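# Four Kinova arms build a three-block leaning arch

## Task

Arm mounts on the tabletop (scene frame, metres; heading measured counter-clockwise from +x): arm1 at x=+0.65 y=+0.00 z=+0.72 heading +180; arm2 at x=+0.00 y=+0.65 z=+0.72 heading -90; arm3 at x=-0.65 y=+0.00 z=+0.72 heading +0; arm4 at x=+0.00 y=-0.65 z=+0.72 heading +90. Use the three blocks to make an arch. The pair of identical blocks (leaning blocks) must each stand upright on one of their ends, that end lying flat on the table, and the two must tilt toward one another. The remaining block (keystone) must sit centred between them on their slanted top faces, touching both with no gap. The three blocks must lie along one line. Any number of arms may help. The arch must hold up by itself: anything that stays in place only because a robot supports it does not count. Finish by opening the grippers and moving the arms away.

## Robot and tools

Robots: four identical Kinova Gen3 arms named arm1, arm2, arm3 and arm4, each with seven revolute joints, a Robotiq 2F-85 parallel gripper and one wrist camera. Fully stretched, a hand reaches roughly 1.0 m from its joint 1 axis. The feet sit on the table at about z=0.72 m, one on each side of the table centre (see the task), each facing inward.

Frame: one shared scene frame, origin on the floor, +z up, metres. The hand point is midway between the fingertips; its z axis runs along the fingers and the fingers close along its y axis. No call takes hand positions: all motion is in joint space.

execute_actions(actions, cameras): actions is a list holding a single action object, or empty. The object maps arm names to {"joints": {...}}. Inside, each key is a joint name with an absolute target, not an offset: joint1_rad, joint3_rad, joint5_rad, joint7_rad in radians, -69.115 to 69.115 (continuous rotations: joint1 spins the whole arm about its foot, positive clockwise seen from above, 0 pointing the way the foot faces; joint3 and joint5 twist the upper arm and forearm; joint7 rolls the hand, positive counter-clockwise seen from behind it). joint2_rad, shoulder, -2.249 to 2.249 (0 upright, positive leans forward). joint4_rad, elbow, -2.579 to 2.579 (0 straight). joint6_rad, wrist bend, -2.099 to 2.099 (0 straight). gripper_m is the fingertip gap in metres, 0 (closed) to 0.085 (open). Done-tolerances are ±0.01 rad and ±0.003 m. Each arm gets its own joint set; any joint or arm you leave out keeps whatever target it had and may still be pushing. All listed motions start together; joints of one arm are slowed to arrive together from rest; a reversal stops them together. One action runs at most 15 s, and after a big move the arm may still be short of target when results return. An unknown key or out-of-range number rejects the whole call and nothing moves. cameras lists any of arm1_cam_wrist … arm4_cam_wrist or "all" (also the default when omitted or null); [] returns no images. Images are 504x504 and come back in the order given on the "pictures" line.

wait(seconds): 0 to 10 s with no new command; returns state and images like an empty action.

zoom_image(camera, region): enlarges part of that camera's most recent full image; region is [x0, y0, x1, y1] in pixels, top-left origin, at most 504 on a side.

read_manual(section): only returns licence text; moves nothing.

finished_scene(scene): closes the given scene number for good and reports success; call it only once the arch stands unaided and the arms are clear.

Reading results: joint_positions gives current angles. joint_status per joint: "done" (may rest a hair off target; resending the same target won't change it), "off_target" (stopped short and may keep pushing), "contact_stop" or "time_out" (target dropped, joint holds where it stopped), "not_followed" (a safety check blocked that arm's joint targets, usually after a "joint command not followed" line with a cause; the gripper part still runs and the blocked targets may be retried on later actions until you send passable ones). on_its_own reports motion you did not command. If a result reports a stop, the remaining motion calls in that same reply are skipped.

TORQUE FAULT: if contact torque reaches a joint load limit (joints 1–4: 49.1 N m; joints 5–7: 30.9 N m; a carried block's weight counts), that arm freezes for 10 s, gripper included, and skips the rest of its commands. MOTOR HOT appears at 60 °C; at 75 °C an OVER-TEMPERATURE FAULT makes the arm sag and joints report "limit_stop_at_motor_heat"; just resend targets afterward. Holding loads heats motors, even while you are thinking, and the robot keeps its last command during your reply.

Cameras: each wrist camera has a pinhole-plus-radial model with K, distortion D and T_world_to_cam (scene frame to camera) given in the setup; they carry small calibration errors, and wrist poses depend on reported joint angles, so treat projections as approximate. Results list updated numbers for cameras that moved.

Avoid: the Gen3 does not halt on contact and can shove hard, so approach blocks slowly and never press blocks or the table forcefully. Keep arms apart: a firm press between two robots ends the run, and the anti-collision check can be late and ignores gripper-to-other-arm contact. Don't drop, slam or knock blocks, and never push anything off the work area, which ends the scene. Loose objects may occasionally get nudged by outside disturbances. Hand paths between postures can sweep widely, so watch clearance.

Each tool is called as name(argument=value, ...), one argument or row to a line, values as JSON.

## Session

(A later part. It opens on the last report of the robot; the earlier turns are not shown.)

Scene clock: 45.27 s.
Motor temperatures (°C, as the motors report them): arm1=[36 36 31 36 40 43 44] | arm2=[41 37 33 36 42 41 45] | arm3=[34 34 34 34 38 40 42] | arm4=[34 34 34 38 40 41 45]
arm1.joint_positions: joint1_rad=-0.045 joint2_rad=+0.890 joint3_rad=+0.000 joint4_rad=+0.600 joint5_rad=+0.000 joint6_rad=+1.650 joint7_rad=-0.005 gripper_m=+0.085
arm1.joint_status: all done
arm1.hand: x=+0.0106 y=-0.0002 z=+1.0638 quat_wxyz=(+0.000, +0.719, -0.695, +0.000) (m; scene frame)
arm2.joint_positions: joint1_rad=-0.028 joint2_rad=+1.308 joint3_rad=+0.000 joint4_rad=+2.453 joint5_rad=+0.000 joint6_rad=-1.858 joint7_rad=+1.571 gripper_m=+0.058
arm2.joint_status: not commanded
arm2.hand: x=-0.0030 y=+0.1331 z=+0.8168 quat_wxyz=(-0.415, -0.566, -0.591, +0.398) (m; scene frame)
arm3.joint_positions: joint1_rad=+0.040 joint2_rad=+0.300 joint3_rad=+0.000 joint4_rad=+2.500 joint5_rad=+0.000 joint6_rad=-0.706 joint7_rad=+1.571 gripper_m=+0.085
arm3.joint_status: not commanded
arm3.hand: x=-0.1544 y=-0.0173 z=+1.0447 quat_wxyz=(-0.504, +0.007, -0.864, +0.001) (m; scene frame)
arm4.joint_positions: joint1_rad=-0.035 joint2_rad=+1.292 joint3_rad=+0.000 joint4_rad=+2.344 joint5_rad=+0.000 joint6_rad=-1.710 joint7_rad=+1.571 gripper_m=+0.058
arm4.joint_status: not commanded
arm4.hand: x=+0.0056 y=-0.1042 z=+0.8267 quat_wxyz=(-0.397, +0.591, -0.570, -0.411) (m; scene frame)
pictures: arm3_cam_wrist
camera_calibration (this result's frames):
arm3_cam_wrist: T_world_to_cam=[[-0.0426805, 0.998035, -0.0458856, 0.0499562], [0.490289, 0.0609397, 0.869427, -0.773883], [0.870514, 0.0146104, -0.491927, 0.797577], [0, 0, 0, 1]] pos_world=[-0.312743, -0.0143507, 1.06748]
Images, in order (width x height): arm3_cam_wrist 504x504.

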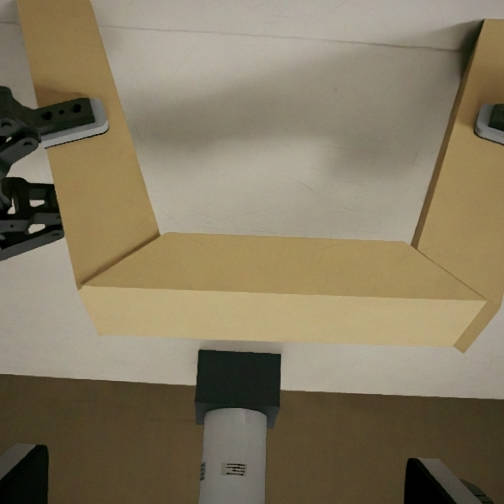

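The keystone is seated flush. I'll release the leaning blocks.

execute_actions(
  actions=[
    {"arm2": {"joints": {"gripper_m": 0.085}}, "arm4": {"joints": {"gripper_m": 0.085}}},
  ],
  cameras=["arm3_cam_wrist"],
)

Scene clock: 46.40 s.
Motor temperatures (°C, as the motors report them): arm1=[36 36 31 36 40 43 44] | arm2=[41 37 33 36 42 41 45] | arm3=[34 34 34 34 38 40 42] | arm4=[34 34 34 38 40 41 45]
arm1.joint_positions: joint1_rad=-0.045 joint2_rad=+0.890 joint3_rad=+0.000 joint4_rad=+0.600 joint5_rad=+0.000 joint6_rad=+1.650 joint7_rad=-0.005 gripper_m=+0.085
arm1.joint_status: not commanded
arm1.hand: x=+0.0106 y=-0.0002 z=+1.0638 quat_wxyz=(+0.000, +0.719, -0.695, +0.000) (m; scene frame)
arm2.joint_positions: joint1_rad=-0.028 joint2_rad=+1.307 joint3_rad=+0.000 joint4_rad=+2.453 joint5_rad=+0.000 joint6_rad=-1.859 joint7_rad=+1.571 gripper_m=+0.085
arm2.joint_status: all done
arm2.hand: x=-0.0029 y=+0.1326 z=+0.8176 quat_wxyz=(-0.416, -0.566, -0.590, +0.398) (m; scene frame)
arm3.joint_positions: joint1_rad=+0.040 joint2_rad=+0.300 joint3_rad=+0.000 joint4_rad=+2.500 joint5_rad=+0.000 joint6_rad=-0.706 joint7_rad=+1.571 gripper_m=+0.085
arm3.joint_status: not commanded
arm3.hand: x=-0.1544 y=-0.0173 z=+1.0447 quat_wxyz=(-0.504, +0.007, -0.864, +0.001) (m; scene frame)
arm4.joint_positions: joint1_rad=-0.035 joint2_rad=+1.290 joint3_rad=+0.000 joint4_rad=+2.343 joint5_rad=+0.000 joint6_rad=-1.713 joint7_rad=+1.571 gripper_m=+0.085
arm4.joint_status: all done
arm4.hand: x=+0.0056 y=-0.1030 z=+0.8289 quat_wxyz=(-0.398, +0.589, -0.569, -0.413) (m; scene frame)
pictures: arm3_cam_wrist
camera_calibration (this result's frames):
arm3_cam_wrist: T_world_to_cam=[[-0.0426805, 0.998035, -0.0458856, 0.0499563], [0.490289, 0.0609397, 0.869427, -0.773883], [0.870514, 0.0146103, -0.491927, 0.797577], [0, 0, 0, 1]] pos_world=[-0.312743, -0.0143507, 1.06748]
Images, in order (width x height): arm3_cam_wrist 504x504.

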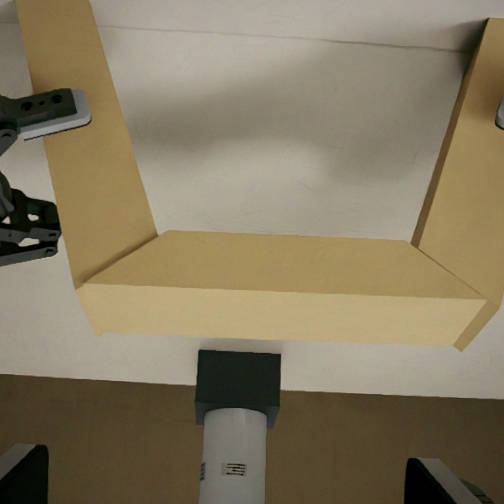

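execute_actions(
  actions=[
    {"arm2": {"joints": {"joint2_rad": 0.6388, "joint4_rad": 2.5246, "joint6_rad": -1.2624}}, "arm4": {"joints": {"joint2_rad": 0.693, "joint4_rad": 2.4893, "joint6_rad": -1.2624}}, "arm1": {"joints": {"joint2_rad": 0.3, "joint4_rad": 1.0, "joint6_rad": 1.84}}, "arm3": {"joints": {"joint2_rad": -0.1, "joint4_rad": 2.2, "joint6_rad": 0.1}}},
  ],
  cameras=["arm3_cam_wrist", "arm1_cam_wrist"],
)

Scene clock: 48.73 s.
Motor temperatures (°C, as the motors report them): arm1=[36 36 31 36 40 43 44] | arm2=[41 37 33 36 42 41 45] | arm3=[34 34 34 34 38 40 42] | arm4=[34 34 34 38 40 41 45]
arm1.joint_positions: joint1_rad=-0.045 joint2_rad=+0.300 joint3_rad=+0.000 joint4_rad=+1.000 joint5_rad=+0.000 joint6_rad=+1.840 joint7_rad=-0.005 gripper_m=+0.085
arm1.joint_status: all done
arm1.hand: x=+0.2234 y=+0.0081 z=+1.2598 quat_wxyz=(+0.000, +0.719, -0.695, +0.000) (m; scene frame)
arm2.joint_positions: joint1_rad=-0.028 joint2_rad=+0.639 joint3_rad=+0.000 joint4_rad=+2.525 joint5_rad=+0.000 joint6_rad=-1.262 joint7_rad=+1.571 gripper_m=+0.085
arm2.joint_status: all done
arm2.hand: x=-0.0022 y=+0.1102 z=+0.9872 quat_wxyz=(-0.416, -0.566, -0.590, +0.398) (m; scene frame)
arm3.joint_positions: joint1_rad=+0.040 joint2_rad=-0.100 joint3_rad=+0.000 joint4_rad=+2.200 joint5_rad=+0.000 joint6_rad=+0.100 joint7_rad=+1.571 gripper_m=+0.085
arm3.joint_status: all done
arm3.hand: x=-0.1737 y=-0.0165 z=+1.1711 quat_wxyz=(-0.457, +0.007, -0.889, +0.001) (m; scene frame)
arm4.joint_positions: joint1_rad=-0.035 joint2_rad=+0.693 joint3_rad=+0.000 joint4_rad=+2.489 joint5_rad=+0.000 joint6_rad=-1.262 joint7_rad=+1.571 gripper_m=+0.085
arm4.joint_status: all done
arm4.hand: x=+0.0056 y=-0.1030 z=+0.9989 quat_wxyz=(-0.398, +0.589, -0.569, -0.413) (m; scene frame)
pictures: arm1_cam_wrist, arm3_cam_wrist
camera_calibration (this result's frames):
arm1_cam_wrist: T_world_to_cam=[[-0.996363, -0.0845239, 0.0108366, 0.20499], [-0.0842598, 0.996181, 0.0228631, 0.0359293], [-0.0127277, 0.0218668, -0.99968, 1.4098], [0, 0, 0, 1]] pos_world=[0.225215, -0.0492935, 1.40631]
arm3_cam_wrist: T_world_to_cam=[[-0.046496, 0.998021, -0.0423407, 0.0493028], [0.579569, 0.0614754, 0.812601, -0.792275], [0.813596, 0.0132434, -0.58128, 0.971262], [0, 0, 0, 1]] pos_world=[-0.328744, -0.0133625, 1.21047]
Images, in order (width x height): arm1_cam_wrist 504x504, arm3_cam_wrist 504x504.

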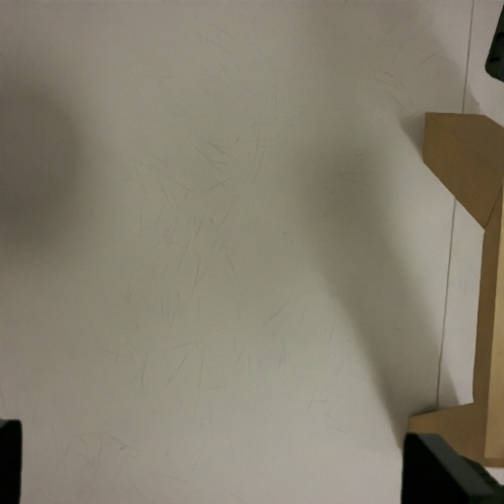

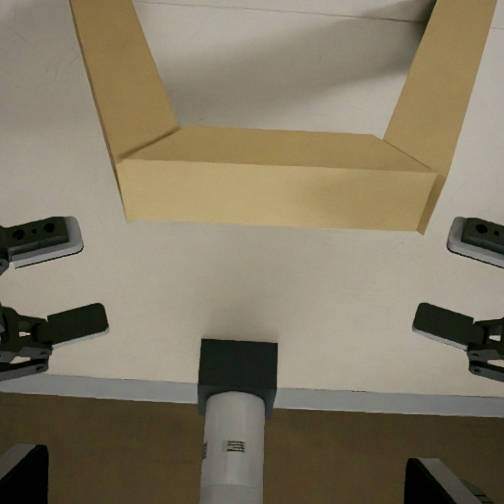

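The arch stands on its own and the arms are clear.

finished_scene(
  scene=1,
)

The scene is finished: the task was done.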